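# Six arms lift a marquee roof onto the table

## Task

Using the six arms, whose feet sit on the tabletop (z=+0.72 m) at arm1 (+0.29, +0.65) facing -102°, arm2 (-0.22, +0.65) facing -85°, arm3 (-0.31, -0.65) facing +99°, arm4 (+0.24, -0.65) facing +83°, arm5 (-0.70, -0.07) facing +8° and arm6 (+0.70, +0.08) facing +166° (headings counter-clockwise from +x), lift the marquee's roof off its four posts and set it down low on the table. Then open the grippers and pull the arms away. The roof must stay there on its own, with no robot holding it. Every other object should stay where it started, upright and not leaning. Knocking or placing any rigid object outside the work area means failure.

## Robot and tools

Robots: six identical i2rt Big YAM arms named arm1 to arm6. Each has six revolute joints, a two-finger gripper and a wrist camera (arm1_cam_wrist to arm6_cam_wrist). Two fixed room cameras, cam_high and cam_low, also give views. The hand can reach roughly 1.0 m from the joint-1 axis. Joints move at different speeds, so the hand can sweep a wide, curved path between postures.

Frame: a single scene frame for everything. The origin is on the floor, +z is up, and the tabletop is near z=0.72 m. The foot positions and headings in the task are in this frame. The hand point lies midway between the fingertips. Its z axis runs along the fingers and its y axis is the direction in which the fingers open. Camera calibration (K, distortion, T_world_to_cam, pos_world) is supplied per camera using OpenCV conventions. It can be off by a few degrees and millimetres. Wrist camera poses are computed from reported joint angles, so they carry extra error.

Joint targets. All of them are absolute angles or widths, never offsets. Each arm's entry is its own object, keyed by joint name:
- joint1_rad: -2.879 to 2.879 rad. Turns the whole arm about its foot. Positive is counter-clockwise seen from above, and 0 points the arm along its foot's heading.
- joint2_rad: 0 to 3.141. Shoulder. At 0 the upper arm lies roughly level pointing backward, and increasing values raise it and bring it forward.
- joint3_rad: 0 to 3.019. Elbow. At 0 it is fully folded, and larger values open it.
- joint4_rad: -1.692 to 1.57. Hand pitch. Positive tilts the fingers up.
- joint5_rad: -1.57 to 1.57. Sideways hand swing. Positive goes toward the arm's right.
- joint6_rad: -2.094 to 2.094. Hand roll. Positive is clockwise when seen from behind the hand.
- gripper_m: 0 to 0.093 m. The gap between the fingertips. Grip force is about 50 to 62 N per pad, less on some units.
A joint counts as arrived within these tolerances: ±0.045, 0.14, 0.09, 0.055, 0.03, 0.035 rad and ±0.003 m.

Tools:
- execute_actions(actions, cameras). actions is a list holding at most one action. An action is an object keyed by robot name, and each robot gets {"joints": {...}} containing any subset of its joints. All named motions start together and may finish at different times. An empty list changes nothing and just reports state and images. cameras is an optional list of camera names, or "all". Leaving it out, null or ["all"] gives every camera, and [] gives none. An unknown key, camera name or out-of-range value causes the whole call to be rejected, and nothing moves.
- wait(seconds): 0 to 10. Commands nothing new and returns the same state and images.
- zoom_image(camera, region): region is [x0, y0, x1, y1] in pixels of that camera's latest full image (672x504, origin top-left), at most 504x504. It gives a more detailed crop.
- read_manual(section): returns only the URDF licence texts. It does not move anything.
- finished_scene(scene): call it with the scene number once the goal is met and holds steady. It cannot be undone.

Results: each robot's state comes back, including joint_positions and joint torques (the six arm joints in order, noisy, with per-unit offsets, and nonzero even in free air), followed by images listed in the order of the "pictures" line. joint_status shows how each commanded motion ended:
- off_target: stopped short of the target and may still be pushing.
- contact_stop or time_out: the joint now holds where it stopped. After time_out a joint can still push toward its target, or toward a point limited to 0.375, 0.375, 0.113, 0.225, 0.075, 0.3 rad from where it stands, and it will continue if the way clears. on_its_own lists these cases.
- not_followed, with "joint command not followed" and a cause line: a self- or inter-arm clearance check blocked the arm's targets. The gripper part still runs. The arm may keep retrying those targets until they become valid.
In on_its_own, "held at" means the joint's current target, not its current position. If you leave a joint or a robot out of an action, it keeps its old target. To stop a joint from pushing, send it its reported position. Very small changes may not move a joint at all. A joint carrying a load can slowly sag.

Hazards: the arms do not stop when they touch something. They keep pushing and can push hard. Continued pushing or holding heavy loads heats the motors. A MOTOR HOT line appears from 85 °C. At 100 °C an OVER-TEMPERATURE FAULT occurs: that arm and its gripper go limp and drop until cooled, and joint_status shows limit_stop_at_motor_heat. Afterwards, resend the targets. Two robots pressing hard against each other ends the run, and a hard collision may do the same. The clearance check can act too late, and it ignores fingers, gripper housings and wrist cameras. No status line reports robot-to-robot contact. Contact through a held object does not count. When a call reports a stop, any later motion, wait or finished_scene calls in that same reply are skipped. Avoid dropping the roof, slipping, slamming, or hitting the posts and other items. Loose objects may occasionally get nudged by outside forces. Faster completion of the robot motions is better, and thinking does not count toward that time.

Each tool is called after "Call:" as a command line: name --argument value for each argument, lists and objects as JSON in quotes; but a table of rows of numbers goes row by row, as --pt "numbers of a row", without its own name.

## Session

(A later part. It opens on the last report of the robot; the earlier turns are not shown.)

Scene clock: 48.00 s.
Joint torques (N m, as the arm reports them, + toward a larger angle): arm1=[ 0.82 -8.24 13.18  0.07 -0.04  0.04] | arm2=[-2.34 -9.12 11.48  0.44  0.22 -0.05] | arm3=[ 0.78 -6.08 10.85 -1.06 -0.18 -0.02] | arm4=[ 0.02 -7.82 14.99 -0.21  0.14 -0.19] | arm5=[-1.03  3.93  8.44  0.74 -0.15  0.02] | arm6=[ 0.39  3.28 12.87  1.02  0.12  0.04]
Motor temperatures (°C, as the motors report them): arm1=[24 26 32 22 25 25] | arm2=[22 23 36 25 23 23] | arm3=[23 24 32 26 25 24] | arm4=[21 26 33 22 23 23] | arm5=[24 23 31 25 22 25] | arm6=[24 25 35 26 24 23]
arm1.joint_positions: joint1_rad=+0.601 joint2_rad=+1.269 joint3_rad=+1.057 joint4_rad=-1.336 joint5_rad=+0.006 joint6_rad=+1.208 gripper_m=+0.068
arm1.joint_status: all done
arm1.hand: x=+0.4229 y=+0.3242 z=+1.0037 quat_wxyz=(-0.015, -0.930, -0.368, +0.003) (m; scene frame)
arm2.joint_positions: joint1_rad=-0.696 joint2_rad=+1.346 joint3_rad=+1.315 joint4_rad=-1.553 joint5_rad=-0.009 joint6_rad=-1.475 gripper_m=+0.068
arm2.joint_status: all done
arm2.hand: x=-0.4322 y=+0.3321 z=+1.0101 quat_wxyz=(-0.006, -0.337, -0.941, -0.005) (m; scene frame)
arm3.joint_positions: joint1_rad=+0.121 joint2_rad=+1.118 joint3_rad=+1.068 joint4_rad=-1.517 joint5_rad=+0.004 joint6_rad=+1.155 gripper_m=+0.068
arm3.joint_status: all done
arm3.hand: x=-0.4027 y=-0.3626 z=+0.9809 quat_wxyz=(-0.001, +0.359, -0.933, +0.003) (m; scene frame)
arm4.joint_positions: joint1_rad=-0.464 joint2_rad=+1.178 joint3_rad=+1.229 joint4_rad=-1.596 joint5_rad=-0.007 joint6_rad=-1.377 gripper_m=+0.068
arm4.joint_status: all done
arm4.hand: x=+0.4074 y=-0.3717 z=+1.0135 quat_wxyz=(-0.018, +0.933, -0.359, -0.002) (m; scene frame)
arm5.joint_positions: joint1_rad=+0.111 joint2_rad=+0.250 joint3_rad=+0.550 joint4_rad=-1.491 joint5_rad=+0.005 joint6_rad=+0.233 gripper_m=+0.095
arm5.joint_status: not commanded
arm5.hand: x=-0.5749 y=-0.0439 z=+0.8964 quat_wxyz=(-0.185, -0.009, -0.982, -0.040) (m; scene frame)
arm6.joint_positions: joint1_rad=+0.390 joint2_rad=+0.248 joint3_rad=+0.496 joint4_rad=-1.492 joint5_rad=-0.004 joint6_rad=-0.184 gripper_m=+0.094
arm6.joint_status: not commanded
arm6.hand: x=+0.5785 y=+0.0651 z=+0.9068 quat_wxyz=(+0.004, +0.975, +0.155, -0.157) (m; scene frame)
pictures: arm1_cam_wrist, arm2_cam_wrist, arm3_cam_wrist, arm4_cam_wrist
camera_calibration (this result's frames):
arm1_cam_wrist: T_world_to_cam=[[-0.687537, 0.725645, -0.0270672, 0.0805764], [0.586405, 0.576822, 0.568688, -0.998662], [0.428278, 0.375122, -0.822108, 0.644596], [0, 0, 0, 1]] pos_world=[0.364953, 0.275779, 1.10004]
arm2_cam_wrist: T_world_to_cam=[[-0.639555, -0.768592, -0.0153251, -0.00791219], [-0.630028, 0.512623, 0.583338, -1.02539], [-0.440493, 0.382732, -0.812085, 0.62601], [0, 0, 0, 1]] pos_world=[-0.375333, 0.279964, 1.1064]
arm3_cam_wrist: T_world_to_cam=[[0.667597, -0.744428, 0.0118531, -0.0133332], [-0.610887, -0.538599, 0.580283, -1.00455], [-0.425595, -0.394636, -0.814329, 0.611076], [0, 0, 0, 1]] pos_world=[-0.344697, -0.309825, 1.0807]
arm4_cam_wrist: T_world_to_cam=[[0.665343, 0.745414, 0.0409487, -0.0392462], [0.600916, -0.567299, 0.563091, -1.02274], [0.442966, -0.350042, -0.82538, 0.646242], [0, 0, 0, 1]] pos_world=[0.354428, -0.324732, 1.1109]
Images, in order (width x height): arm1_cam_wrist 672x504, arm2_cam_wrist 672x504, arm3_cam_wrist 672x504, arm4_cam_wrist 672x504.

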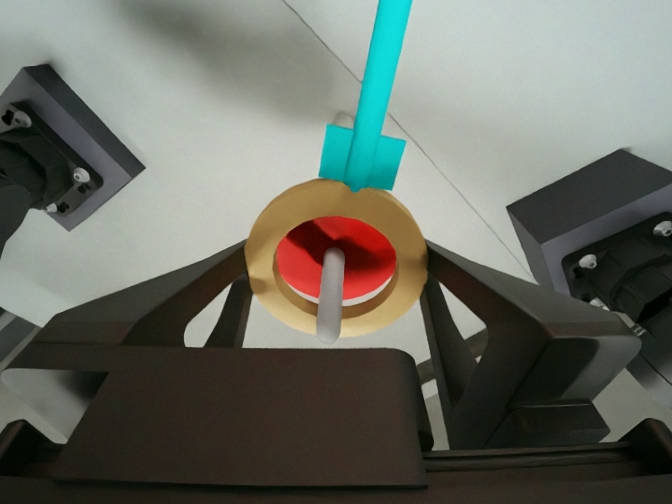

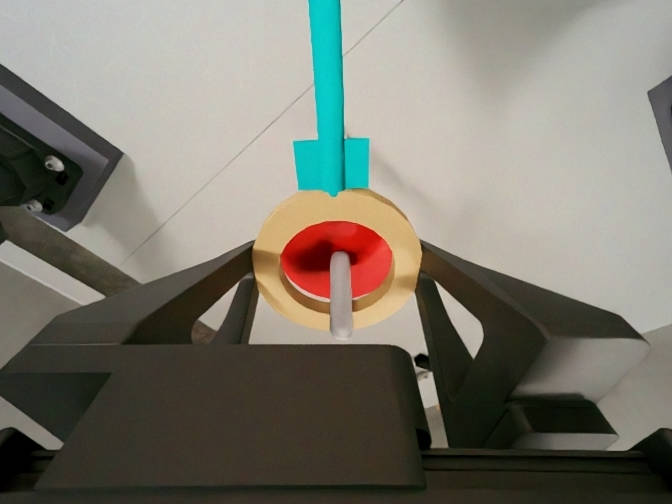

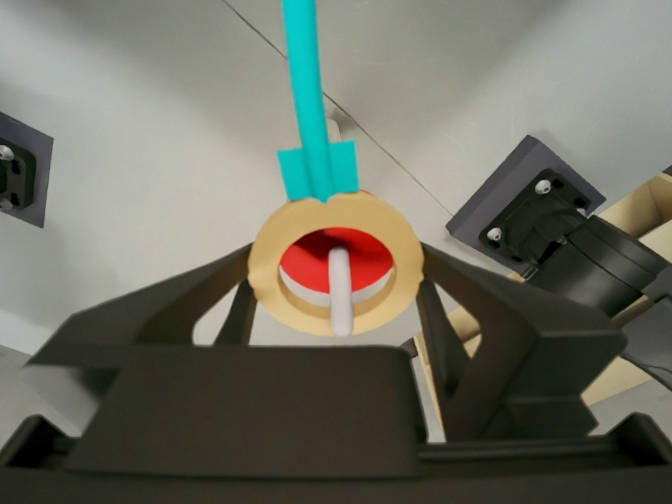

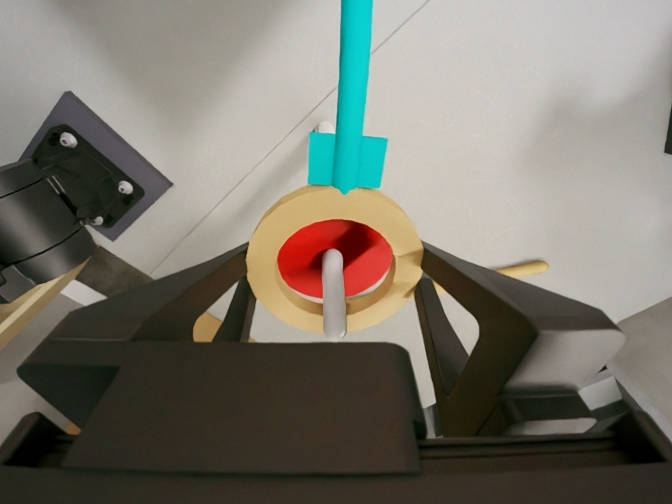

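Call:
execute_actions --actions '[{"arm1":{"joints":{"joint1_rad":0.634,"joint3_rad":1.205,"joint4_rad":-1.475}},"arm2":{"joints":{"joint1_rad":-0.732,"joint3_rad":1.465,"joint4_rad":-1.665}},"arm3":{"joints":{"joint1_rad":0.15,"joint3_rad":1.21,"joint4_rad":-1.635}},"arm4":{"joints":{"joint1_rad":-0.5,"joint3_rad":1.385,"joint4_rad":-1.69}}}]' --cameras '["arm1_cam_wrist","arm2_cam_wrist","arm3_cam_wrist","arm4_cam_wrist","cam_low"]'

Scene clock: 51.73 s.
Joint torques (N m, as the arm reports them, + toward a larger angle): arm1=[ 1.11 -8.88 12.66  0.05 -0.13  0.04] | arm2=[-2.74 -9.49 10.78  0.64  0.43 -0.06] | arm3=[ 1.35 -6.04 10.31 -1.07 -0.2  -0.04] | arm4=[-0.76 -7.47 14.18 -0.15  0.29 -0.17] | arm5=[-1.82  4.44  8.04  0.76 -0.19  0.  ] | arm6=[ 0.51  3.94 12.64  1.1   0.13  0.03]
Motor temperatures (°C, as the motors report them): arm1=[24 26 33 22 25 25] | arm2=[22 23 37 25 23 23] | arm3=[23 24 33 26 25 24] | arm4=[21 26 34 22 23 23] | arm5=[24 23 31 25 22 25] | arm6=[24 25 35 26 24 23]
arm1.joint_positions: joint1_rad=+0.616 joint2_rad=+1.269 joint3_rad=+1.168 joint4_rad=-1.461 joint5_rad=+0.008 joint6_rad=+1.208 gripper_m=+0.068
arm1.joint_status: all done
arm1.hand: x=+0.4287 y=+0.3235 z=+1.0455 quat_wxyz=(-0.008, -0.927, -0.375, +0.004) (m; scene frame)
arm2.joint_positions: joint1_rad=-0.709 joint2_rad=+1.346 joint3_rad=+1.430 joint4_rad=-1.654 joint5_rad=-0.015 joint6_rad=-1.475 gripper_m=+0.068
arm2.joint_status: all done
arm2.hand: x=-0.4370 y=+0.3328 z=+1.0541 quat_wxyz=(-0.007, -0.344, -0.939, +0.002) (m; scene frame)
arm3.joint_positions: joint1_rad=+0.134 joint2_rad=+1.117 joint3_rad=+1.178 joint4_rad=-1.621 joint5_rad=+0.005 joint6_rad=+1.155 gripper_m=+0.068
arm3.joint_status: all done
arm3.hand: x=-0.4066 y=-0.3624 z=+1.0231 quat_wxyz=(-0.001, +0.365, -0.931, +0.000) (m; scene frame)
arm4.joint_positions: joint1_rad=-0.480 joint2_rad=+1.178 joint3_rad=+1.337 joint4_rad=-1.675 joint5_rad=-0.011 joint6_rad=-1.377 gripper_m=+0.068
arm4.joint_status: all done
arm4.hand: x=+0.4126 y=-0.3717 z=+1.0548 quat_wxyz=(-0.033, +0.930, -0.366, -0.002) (m; scene frame)
arm5.joint_positions: joint1_rad=+0.111 joint2_rad=+0.250 joint3_rad=+0.550 joint4_rad=-1.491 joint5_rad=+0.005 joint6_rad=+0.233 gripper_m=+0.095
arm5.joint_status: not commanded
arm5.hand: x=-0.5749 y=-0.0439 z=+0.8964 quat_wxyz=(-0.185, -0.009, -0.982, -0.040) (m; scene frame)
arm6.joint_positions: joint1_rad=+0.390 joint2_rad=+0.248 joint3_rad=+0.496 joint4_rad=-1.492 joint5_rad=-0.004 joint6_rad=-0.184 gripper_m=+0.094
arm6.joint_status: not commanded
arm6.hand: x=+0.5785 y=+0.0651 z=+0.9068 quat_wxyz=(+0.004, +0.975, +0.155, -0.157) (m; scene frame)
pictures: arm1_cam_wrist, arm2_cam_wrist, arm3_cam_wrist, arm4_cam_wrist, cam_low
camera_calibration (this result's frames):
arm1_cam_wrist: T_world_to_cam=[[-0.698913, 0.715091, -0.0128908, 0.0796823], [0.581986, 0.579111, 0.570897, -1.02664], [0.415708, 0.391505, -0.820921, 0.675582], [0, 0, 0, 1]] pos_world=[0.372338, 0.273067, 1.14173]
arm2_cam_wrist: T_world_to_cam=[[-0.650102, -0.759842, -0.00262853, -0.0306773], [-0.621231, 0.529512, 0.577659, -1.05014], [-0.437538, 0.37717, -0.816274, 0.666929], [0, 0, 0, 1]] pos_world=[-0.380517, 0.281207, 1.15094]
arm3_cam_wrist: T_world_to_cam=[[0.677198, -0.735775, 0.00613839, 0.00188829], [-0.602982, -0.550157, 0.577702, -1.02962], [-0.421682, -0.39492, -0.816224, 0.647268], [0, 0, 0, 1]] pos_world=[-0.349178, -0.309442, 1.12312]
arm4_cam_wrist: T_world_to_cam=[[0.675628, 0.733981, 0.0692774, -0.0826977], [0.585757, -0.591488, 0.554104, -1.0424], [0.447678, -0.333788, -0.82956, 0.686516], [0, 0, 0, 1]] pos_world=[0.359128, -0.326717, 1.15283]
Images, in order (width x height): arm1_cam_wrist 672x504, arm2_cam_wrist 672x504, arm3_cam_wrist 672x504, arm4_cam_wrist 672x504, cam_low 672x504.

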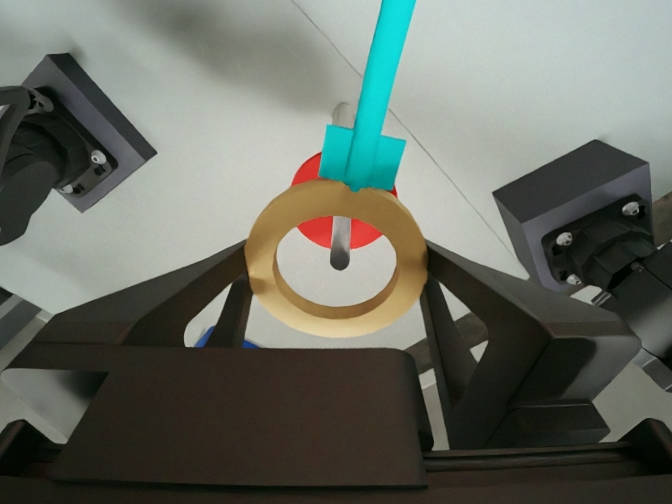

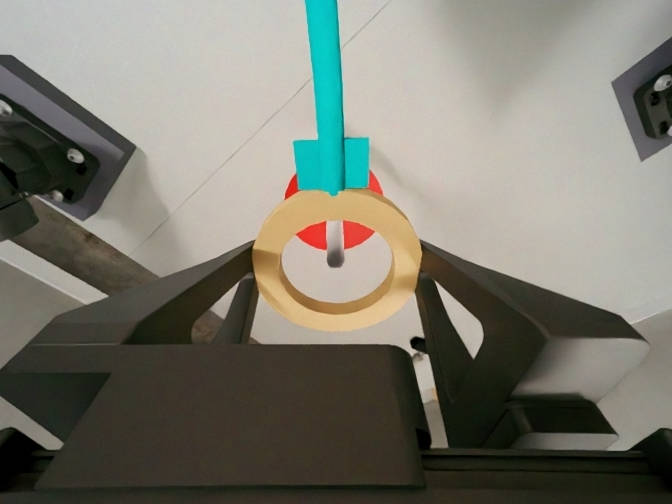

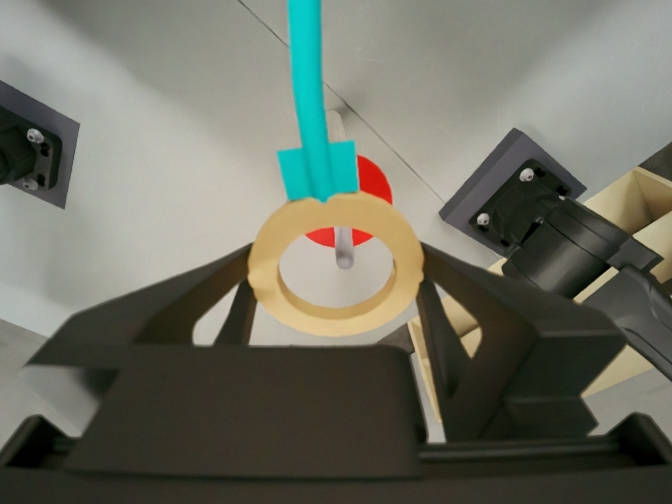

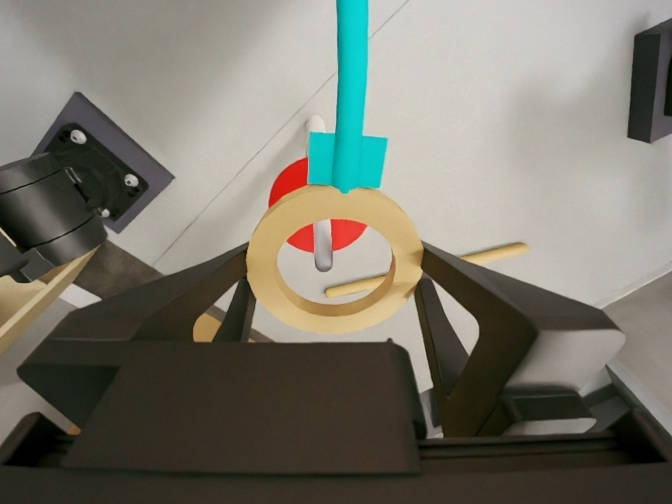

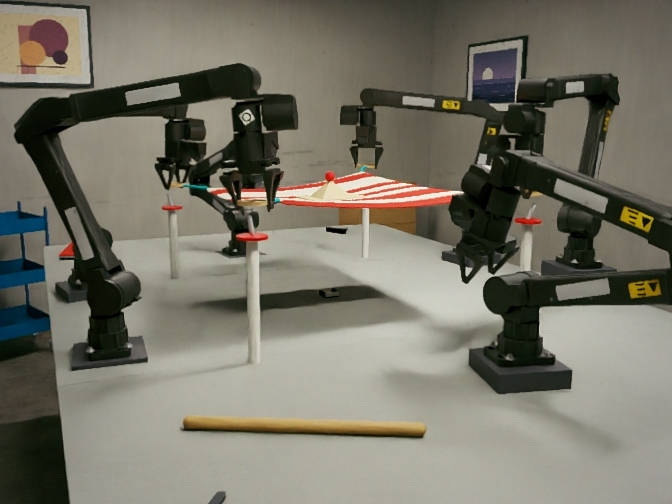

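Call:
execute_actions --actions '[{"arm1":{"joints":{"joint1_rad":0.2,"joint2_rad":1.12,"joint3_rad":1.055,"joint4_rad":-1.5,"joint6_rad":0.7}},"arm2":{"joints":{"joint1_rad":-0.358,"joint2_rad":1.14,"joint3_rad":1.27,"joint6_rad":-0.95}},"arm3":{"joints":{"joint1_rad":-0.33,"joint2_rad":1.01,"joint3_rad":1.09,"joint6_rad":0.6}},"arm4":{"joints":{"joint1_rad":-0.06,"joint2_rad":1.02,"joint3_rad":1.23,"joint6_rad":-0.85}}}]' --cameras '["cam_low"]'

Call:
execute_actions --actions '[{"arm1":{"joints":{"joint2_rad":1.17,"joint3_rad":0.86,"joint4_rad":-1.24,"joint6_rad":0.5}},"arm2":{"joints":{"joint3_rad":0.995,"joint4_rad":-1.41,"joint6_rad":-0.75}},"arm3":{"joints":{"joint3_rad":0.915,"joint4_rad":-1.455,"joint6_rad":0.4}},"arm4":{"joints":{"joint2_rad":1.04,"joint3_rad":0.975,"joint4_rad":-1.495,"joint6_rad":-0.65}}}]' --cameras '["cam_low","cam_high"]'

Scene clock: 59.70 s.
Joint torques (N m, as the arm reports them, + toward a larger angle): arm1=[-0.05 -6.49  9.54  0.13  0.01 -0.27] | arm2=[-1.77 -5.41  8.09  0.66  0.02  0.06] | arm3=[ 0.34 -4.11  7.83 -0.8  -0.2  -0.13] | arm4=[ 1.33 -4.97 10.26  0.06  0.04  0.14] | arm5=[-1.82  3.49  8.07  0.72 -0.18  0.01] | arm6=[ 1.39  3.79 12.73  1.03  0.1   0.03]
Motor temperatures (°C, as the motors report them): arm1=[24 26 33 22 25 25] | arm2=[22 23 37 25 23 23] | arm3=[23 24 33 26 25 24] | arm4=[21 26 34 22 23 23] | arm5=[24 23 31 25 22 25] | arm6=[24 25 36 26 24 23]
arm1.joint_positions: joint1_rad=+0.199 joint2_rad=+1.124 joint3_rad=+1.054 joint4_rad=-1.487 joint5_rad=+0.004 joint6_rad=+0.714 gripper_m=+0.068
arm1.joint_status: all done
arm1.hand: x=+0.2853 y=+0.3476 z=+1.0460 quat_wxyz=(-0.009, -0.912, -0.411, +0.005) (m; scene frame)
arm2.joint_positions: joint1_rad=-0.355 joint2_rad=+1.132 joint3_rad=+1.274 joint4_rad=-1.654 joint5_rad=-0.003 joint6_rad=-0.957 gripper_m=+0.068
arm2.joint_status: all done
arm2.hand: x=-0.2982 y=+0.3450 z=+1.0637 quat_wxyz=(-0.007, -0.419, -0.907, +0.028) (m; scene frame)
arm3.joint_positions: joint1_rad=-0.329 joint2_rad=+1.004 joint3_rad=+1.098 joint4_rad=-1.624 joint5_rad=+0.004 joint6_rad=+0.608 gripper_m=+0.068
arm3.joint_status: all done
arm3.hand: x=-0.2738 y=-0.3836 z=+1.0220 quat_wxyz=(-0.011, +0.403, -0.915, -0.012) (m; scene frame)
arm4.joint_positions: joint1_rad=-0.062 joint2_rad=+1.022 joint3_rad=+1.226 joint4_rad=-1.676 joint5_rad=-0.004 joint6_rad=-0.865 gripper_m=+0.068
arm4.joint_status: all done
arm4.hand: x=+0.2778 y=-0.3753 z=+1.0551 quat_wxyz=(-0.052, +0.911, -0.409, -0.017) (m; scene frame)
arm5.joint_positions: joint1_rad=+0.111 joint2_rad=+0.250 joint3_rad=+0.550 joint4_rad=-1.491 joint5_rad=+0.005 joint6_rad=+0.233 gripper_m=+0.095
arm5.joint_status: not commanded
arm5.hand: x=-0.5749 y=-0.0439 z=+0.8964 quat_wxyz=(-0.185, -0.009, -0.982, -0.040) (m; scene frame)
arm6.joint_positions: joint1_rad=+0.390 joint2_rad=+0.248 joint3_rad=+0.496 joint4_rad=-1.492 joint5_rad=-0.004 joint6_rad=-0.184 gripper_m=+0.094
arm6.joint_status: not commanded
arm6.hand: x=+0.5785 y=+0.0651 z=+0.9068 quat_wxyz=(+0.004, +0.975, +0.155, -0.157) (m; scene frame)
pictures: cam_low
Images, in order (width x height): cam_low 672x504.

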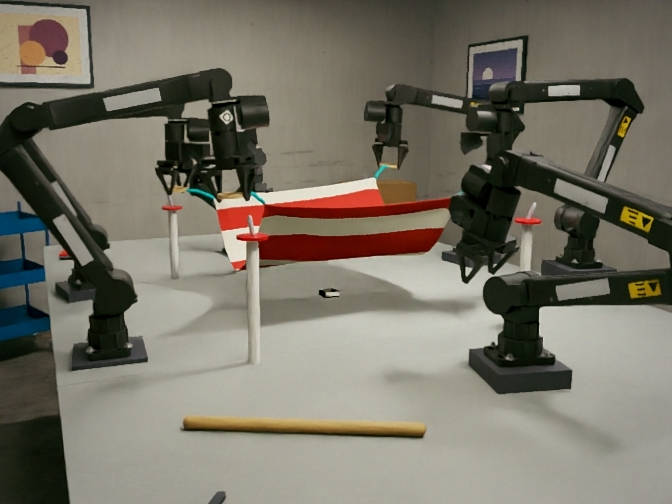

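Scene clock: 60.87 s.
Joint torques (N m, as the arm reports them, + toward a larger angle): arm1=[-0.06 -6.1   9.95  0.93  0.   -0.23] | arm2=[-1.76 -5.6   8.47  1.32  0.02  0.1 ] | arm3=[ 0.53 -4.21  8.19 -0.14 -0.23 -0.16] | arm4=[ 1.28 -5.08 10.9   1.02  0.05  0.13] | arm5=[-1.39  4.94  8.2   0.62 -0.14 -0.02] | arm6=[ 0.93  3.4  12.83  1.    0.12  0.04]
Motor temperatures (°C, as the motors report them): arm1=[24 26 33 22 25 25] | arm2=[22 23 37 25 23 23] | arm3=[23 24 33 26 25 24] | arm4=[21 26 34 22 23 23] | arm5=[24 23 32 25 22 25] | arm6=[24 25 36 26 24 23]
arm1.joint_positions: joint1_rad=+0.199 joint2_rad=+1.171 joint3_rad=+0.849 joint4_rad=-1.250 joint5_rad=+0.004 joint6_rad=+0.515 gripper_m=+0.068
arm1.joint_status: all done
arm1.hand: x=+0.2855 y=+0.3518 z=+0.9561 quat_wxyz=(-0.002, -0.866, -0.499, +0.002) (m; scene frame)
arm2.joint_positions: joint1_rad=-0.355 joint2_rad=+1.132 joint3_rad=+0.993 joint4_rad=-1.419 joint5_rad=-0.003 joint6_rad=-0.757 gripper_m=+0.068
arm2.joint_status: all done
arm2.hand: x=-0.2955 y=+0.3558 z=+0.9563 quat_wxyz=(-0.003, -0.508, -0.862, +0.005) (m; scene frame)
arm3.joint_positions: joint1_rad=-0.329 joint2_rad=+1.008 joint3_rad=+0.914 joint4_rad=-1.462 joint5_rad=+0.004 joint6_rad=+0.408 gripper_m=+0.068
arm3.joint_status: all done
arm3.hand: x=-0.2744 y=-0.3892 z=+0.9510 quat_wxyz=(-0.004, +0.492, -0.870, +0.000) (m; scene frame)
arm4.joint_positions: joint1_rad=-0.062 joint2_rad=+1.044 joint3_rad=+0.963 joint4_rad=-1.508 joint5_rad=-0.004 joint6_rad=-0.665 gripper_m=+0.068
arm4.joint_status: all done
arm4.hand: x=+0.2760 y=-0.3882 z=+0.9486 quat_wxyz=(+0.004, +0.867, -0.498, +0.000) (m; scene frame)
arm5.joint_positions: joint1_rad=+0.111 joint2_rad=+0.250 joint3_rad=+0.550 joint4_rad=-1.491 joint5_rad=+0.005 joint6_rad=+0.233 gripper_m=+0.095
arm5.joint_status: not commanded
arm5.hand: x=-0.5749 y=-0.0439 z=+0.8964 quat_wxyz=(-0.185, -0.009, -0.982, -0.040) (m; scene frame)
arm6.joint_positions: joint1_rad=+0.390 joint2_rad=+0.248 joint3_rad=+0.496 joint4_rad=-1.492 joint5_rad=-0.004 joint6_rad=-0.184 gripper_m=+0.094
arm6.joint_status: not commanded
arm6.hand: x=+0.5785 y=+0.0651 z=+0.9068 quat_wxyz=(+0.004, +0.975, +0.155, -0.157) (m; scene frame)
pictures: cam_high, cam_low
Images, in order (width x height): cam_high 672x504, cam_low 672x504.

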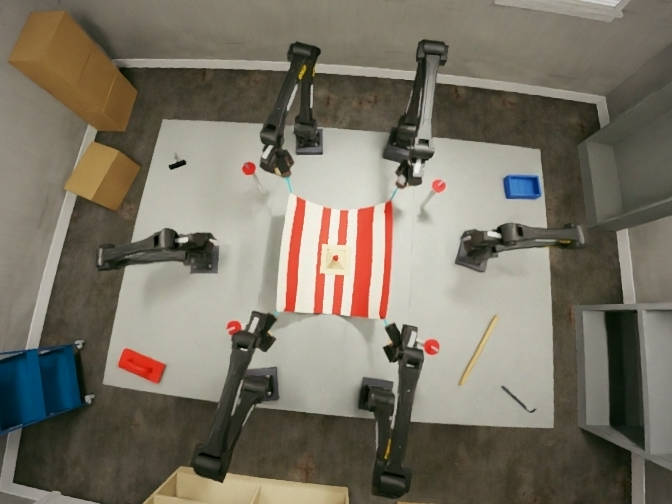

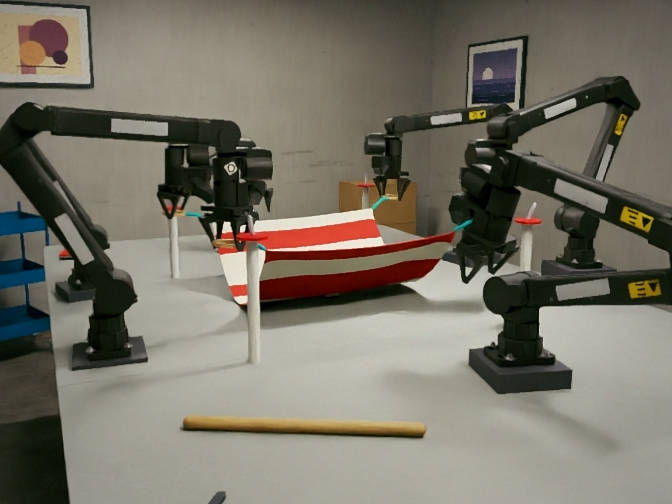

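Call:
execute_actions --actions '[{"arm1":{"joints":{"joint2_rad":1.625,"joint3_rad":0.53,"joint4_rad":-0.455,"joint6_rad":0.2}},"arm2":{"joints":{"joint2_rad":1.415,"joint3_rad":0.575,"joint4_rad":-0.71,"joint6_rad":-0.42}},"arm3":{"joints":{"joint2_rad":1.33,"joint3_rad":0.525,"joint4_rad":-0.75,"joint6_rad":0.05}},"arm4":{"joints":{"joint2_rad":1.31,"joint3_rad":0.565,"joint4_rad":-0.81,"joint6_rad":-0.3}}}]' --cameras '["cam_low"]'

Scene clock: 66.10 s.
Joint torques (N m, as the arm reports them, + toward a larger angle): arm1=[-0.09 -7.79  4.62  1.14 -0.03 -0.25] | arm2=[-1.53 -7.81  5.39  1.48  0.02  0.1 ] | arm3=[ 0.61 -6.66  5.19  0.05 -0.17 -0.14] | arm4=[ 1.31 -7.76  7.38  1.2   0.06  0.13] | arm5=[-0.55  4.71  8.12  0.57 -0.13  0.  ] | arm6=[ 0.96  3.49 12.78  0.99  0.12  0.05]
Motor temperatures (°C, as the motors report them): arm1=[24 26 32 22 25 25] | arm2=[22 23 36 25 23 23] | arm3=[23 24 32 26 25 24] | arm4=[21 26 33 22 23 23] | arm5=[24 23 32 25 22 25] | arm6=[24 25 36 26 24 23]
arm1.joint_positions: joint1_rad=+0.199 joint2_rad=+1.616 joint3_rad=+0.533 joint4_rad=-0.470 joint5_rad=+0.004 joint6_rad=+0.216 gripper_m=+0.068
arm1.joint_status: all done
arm1.hand: x=+0.2860 y=+0.3597 z=+0.7394 quat_wxyz=(-0.008, -0.783, -0.622, +0.008) (m; scene frame)
arm2.joint_positions: joint1_rad=-0.355 joint2_rad=+1.423 joint3_rad=+0.581 joint4_rad=-0.722 joint5_rad=-0.002 joint6_rad=-0.428 gripper_m=+0.068
arm2.joint_status: all done
arm2.hand: x=-0.2919 y=+0.3702 z=+0.7371 quat_wxyz=(-0.002, -0.642, -0.767, +0.002) (m; scene frame)
arm3.joint_positions: joint1_rad=-0.329 joint2_rad=+1.334 joint3_rad=+0.532 joint4_rad=-0.761 joint5_rad=+0.003 joint6_rad=+0.059 gripper_m=+0.068
arm3.joint_status: all done
arm3.hand: x=-0.2739 y=-0.3861 z=+0.7395 quat_wxyz=(-0.001, +0.636, -0.771, +0.002) (m; scene frame)
arm4.joint_positions: joint1_rad=-0.062 joint2_rad=+1.330 joint3_rad=+0.565 joint4_rad=-0.826 joint5_rad=-0.003 joint6_rad=-0.316 gripper_m=+0.068
arm4.joint_status: all done
arm4.hand: x=+0.2767 y=-0.3847 z=+0.7372 quat_wxyz=(+0.005, +0.767, -0.642, +0.001) (m; scene frame)
arm5.joint_positions: joint1_rad=+0.111 joint2_rad=+0.250 joint3_rad=+0.550 joint4_rad=-1.491 joint5_rad=+0.005 joint6_rad=+0.233 gripper_m=+0.095
arm5.joint_status: not commanded
arm5.hand: x=-0.5749 y=-0.0439 z=+0.8964 quat_wxyz=(-0.185, -0.009, -0.982, -0.040) (m; scene frame)
arm6.joint_positions: joint1_rad=+0.390 joint2_rad=+0.248 joint3_rad=+0.496 joint4_rad=-1.492 joint5_rad=-0.004 joint6_rad=-0.184 gripper_m=+0.094
arm6.joint_status: not commanded
arm6.hand: x=+0.5785 y=+0.0651 z=+0.9068 quat_wxyz=(+0.004, +0.975, +0.155, -0.157) (m; scene frame)
pictures: cam_low
Images, in order (width x height): cam_low 672x504.

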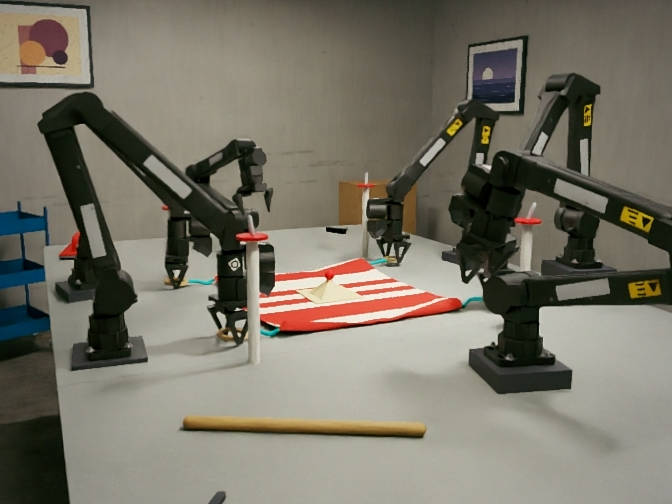

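Call:
execute_actions --actions '[{"arm1":{"joints":{"gripper_m":0.088}},"arm2":{"joints":{"gripper_m":0.088}},"arm3":{"joints":{"gripper_m":0.088}},"arm4":{"joints":{"gripper_m":0.088}}}]' --cameras '[]'

Call:
execute_actions --actions '[{"arm1":{"joints":{"joint2_rad":0.7,"joint3_rad":0.7,"joint4_rad":-1.4}},"arm2":{"joints":{"joint2_rad":0.6,"joint3_rad":0.72,"joint4_rad":-1.5}},"arm3":{"joints":{"joint2_rad":0.6,"joint3_rad":0.74,"joint4_rad":-1.52}},"arm4":{"joints":{"joint2_rad":0.6,"joint3_rad":0.77,"joint4_rad":-1.55}}}]' --cameras '["cam_high","cam_low"]'

Scene clock: 70.20 s.
Joint torques (N m, as the arm reports them, + toward a larger angle): arm1=[-0.05 -7.71  4.61  1.15 -0.03 -0.25] | arm2=[-1.84 -7.86  5.46  1.52  0.02  0.09] | arm3=[ 0.3  -6.61  5.18  0.11 -0.19 -0.15] | arm4=[ 1.3  -7.74  7.34  1.21  0.06  0.13] | arm5=[-1.67  4.52  8.14  0.66 -0.19 -0.04] | arm6=[ 0.96  3.22 12.77  1.    0.09  0.08]
Motor temperatures (°C, as the motors report them): arm1=[24 26 31 22 25 25] | arm2=[22 23 35 25 23 23] | arm3=[23 24 31 26 25 24] | arm4=[21 26 32 22 23 23] | arm5=[24 23 32 25 22 25] | arm6=[24 25 36 26 24 23]
arm1.joint_positions: joint1_rad=+0.199 joint2_rad=+1.616 joint3_rad=+0.533 joint4_rad=-0.470 joint5_rad=+0.004 joint6_rad=+0.216 gripper_m=+0.088
arm1.joint_status: all done
arm1.hand: x=+0.2860 y=+0.3597 z=+0.7394 quat_wxyz=(-0.008, -0.782, -0.623, +0.008) (m; scene frame)
arm2.joint_positions: joint1_rad=-0.355 joint2_rad=+1.423 joint3_rad=+0.581 joint4_rad=-0.722 joint5_rad=-0.002 joint6_rad=-0.428 gripper_m=+0.088
arm2.joint_status: all done
arm2.hand: x=-0.2919 y=+0.3702 z=+0.7371 quat_wxyz=(-0.002, -0.642, -0.767, +0.002) (m; scene frame)
arm3.joint_positions: joint1_rad=-0.329 joint2_rad=+1.334 joint3_rad=+0.532 joint4_rad=-0.761 joint5_rad=+0.003 joint6_rad=+0.058 gripper_m=+0.088
arm3.joint_status: all done
arm3.hand: x=-0.2739 y=-0.3861 z=+0.7395 quat_wxyz=(-0.001, +0.636, -0.771, +0.002) (m; scene frame)
arm4.joint_positions: joint1_rad=-0.062 joint2_rad=+1.330 joint3_rad=+0.565 joint4_rad=-0.826 joint5_rad=-0.003 joint6_rad=-0.315 gripper_m=+0.088
arm4.joint_status: all done
arm4.hand: x=+0.2767 y=-0.3847 z=+0.7372 quat_wxyz=(+0.005, +0.767, -0.642, +0.001) (m; scene frame)
arm5.joint_positions: joint1_rad=+0.111 joint2_rad=+0.250 joint3_rad=+0.550 joint4_rad=-1.491 joint5_rad=+0.005 joint6_rad=+0.233 gripper_m=+0.095
arm5.joint_status: not commanded
arm5.hand: x=-0.5749 y=-0.0439 z=+0.8964 quat_wxyz=(-0.185, -0.009, -0.982, -0.040) (m; scene frame)
arm6.joint_positions: joint1_rad=+0.390 joint2_rad=+0.248 joint3_rad=+0.496 joint4_rad=-1.492 joint5_rad=-0.004 joint6_rad=-0.184 gripper_m=+0.094
arm6.joint_status: not commanded
arm6.hand: x=+0.5785 y=+0.0651 z=+0.9068 quat_wxyz=(+0.004, +0.975, +0.155, -0.157) (m; scene frame)
pictures: none
No camera images: the call's "cameras" was empty. Leave "cameras" out to get every camera's image.

Scene clock: 71.70 s.
Joint torques (N m, as the arm reports them, + toward a larger angle): arm1=[-0.08 -1.28 11.22  0.48 -0.03 -0.25] | arm2=[-1.12  0.29  9.94  0.93  0.    0.07] | arm3=[ 0.29  0.21  9.5  -0.49 -0.19 -0.17] | arm4=[ 1.32 -0.36 12.73  0.26  0.06  0.13] | arm5=[-1.52  4.69  8.06  0.6  -0.18 -0.04] | arm6=[ 0.81  3.56 12.86  1.03  0.1   0.03]
Motor temperatures (°C, as the motors report them): arm1=[24 26 31 22 25 25] | arm2=[22 23 36 25 23 23] | arm3=[23 24 32 26 25 24] | arm4=[21 26 32 22 23 23] | arm5=[24 23 32 25 22 25] | arm6=[24 25 36 26 24 23]
arm1.joint_positions: joint1_rad=+0.199 joint2_rad=+0.700 joint3_rad=+0.684 joint4_rad=-1.389 joint5_rad=+0.004 joint6_rad=+0.216 gripper_m=+0.088
arm1.joint_status: all done
arm1.hand: x=+0.2865 y=+0.4526 z=+0.9943 quat_wxyz=(-0.066, -0.780, -0.620, +0.055) (m; scene frame)
arm2.joint_positions: joint1_rad=-0.355 joint2_rad=+0.602 joint3_rad=+0.700 joint4_rad=-1.488 joint5_rad=-0.002 joint6_rad=-0.427 gripper_m=+0.088
arm2.joint_status: all done
arm2.hand: x=-0.2629 y=+0.4830 z=+0.9495 quat_wxyz=(-0.040, -0.640, -0.763, +0.081) (m; scene frame)
arm3.joint_positions: joint1_rad=-0.329 joint2_rad=+0.598 joint3_rad=+0.727 joint4_rad=-1.510 joint5_rad=+0.003 joint6_rad=+0.058 gripper_m=+0.088
arm3.joint_status: all done
arm3.hand: x=-0.2864 y=-0.4773 z=+0.9538 quat_wxyz=(-0.067, +0.634, -0.768, -0.060) (m; scene frame)
arm4.joint_positions: joint1_rad=-0.062 joint2_rad=+0.601 joint3_rad=+0.742 joint4_rad=-1.537 joint5_rad=-0.003 joint6_rad=-0.314 gripper_m=+0.088
arm4.joint_status: all done
arm4.hand: x=+0.2627 y=-0.4850 z=+0.9442 quat_wxyz=(-0.077, +0.764, -0.639, -0.050) (m; scene frame)
arm5.joint_positions: joint1_rad=+0.111 joint2_rad=+0.250 joint3_rad=+0.550 joint4_rad=-1.491 joint5_rad=+0.005 joint6_rad=+0.233 gripper_m=+0.095
arm5.joint_status: not commanded
arm5.hand: x=-0.5749 y=-0.0439 z=+0.8964 quat_wxyz=(-0.185, -0.009, -0.982, -0.040) (m; scene frame)
arm6.joint_positions: joint1_rad=+0.390 joint2_rad=+0.248 joint3_rad=+0.496 joint4_rad=-1.492 joint5_rad=-0.004 joint6_rad=-0.184 gripper_m=+0.094
arm6.joint_status: not commanded
arm6.hand: x=+0.5785 y=+0.0651 z=+0.9068 quat_wxyz=(+0.004, +0.975, +0.155, -0.157) (m; scene frame)
pictures: cam_high, cam_low
Images, in order (width x height): cam_high 672x504, cam_low 672x504.

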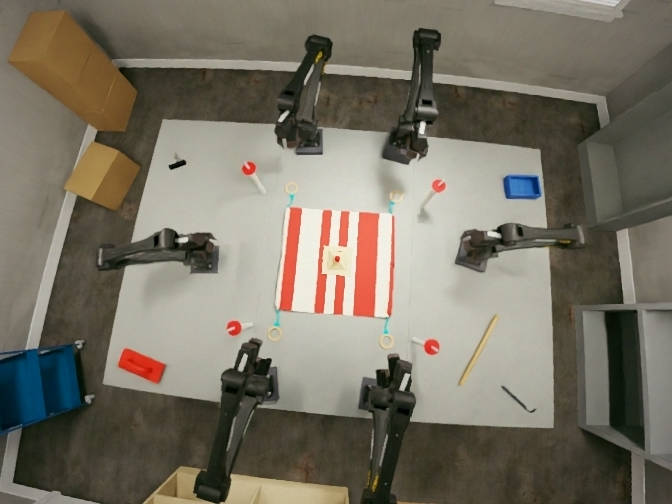

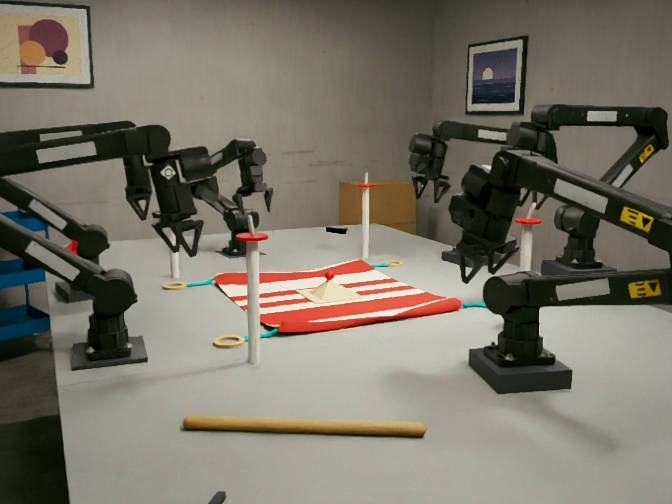

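Call:
finished_scene --scene 2

The scene is finished: the task was done.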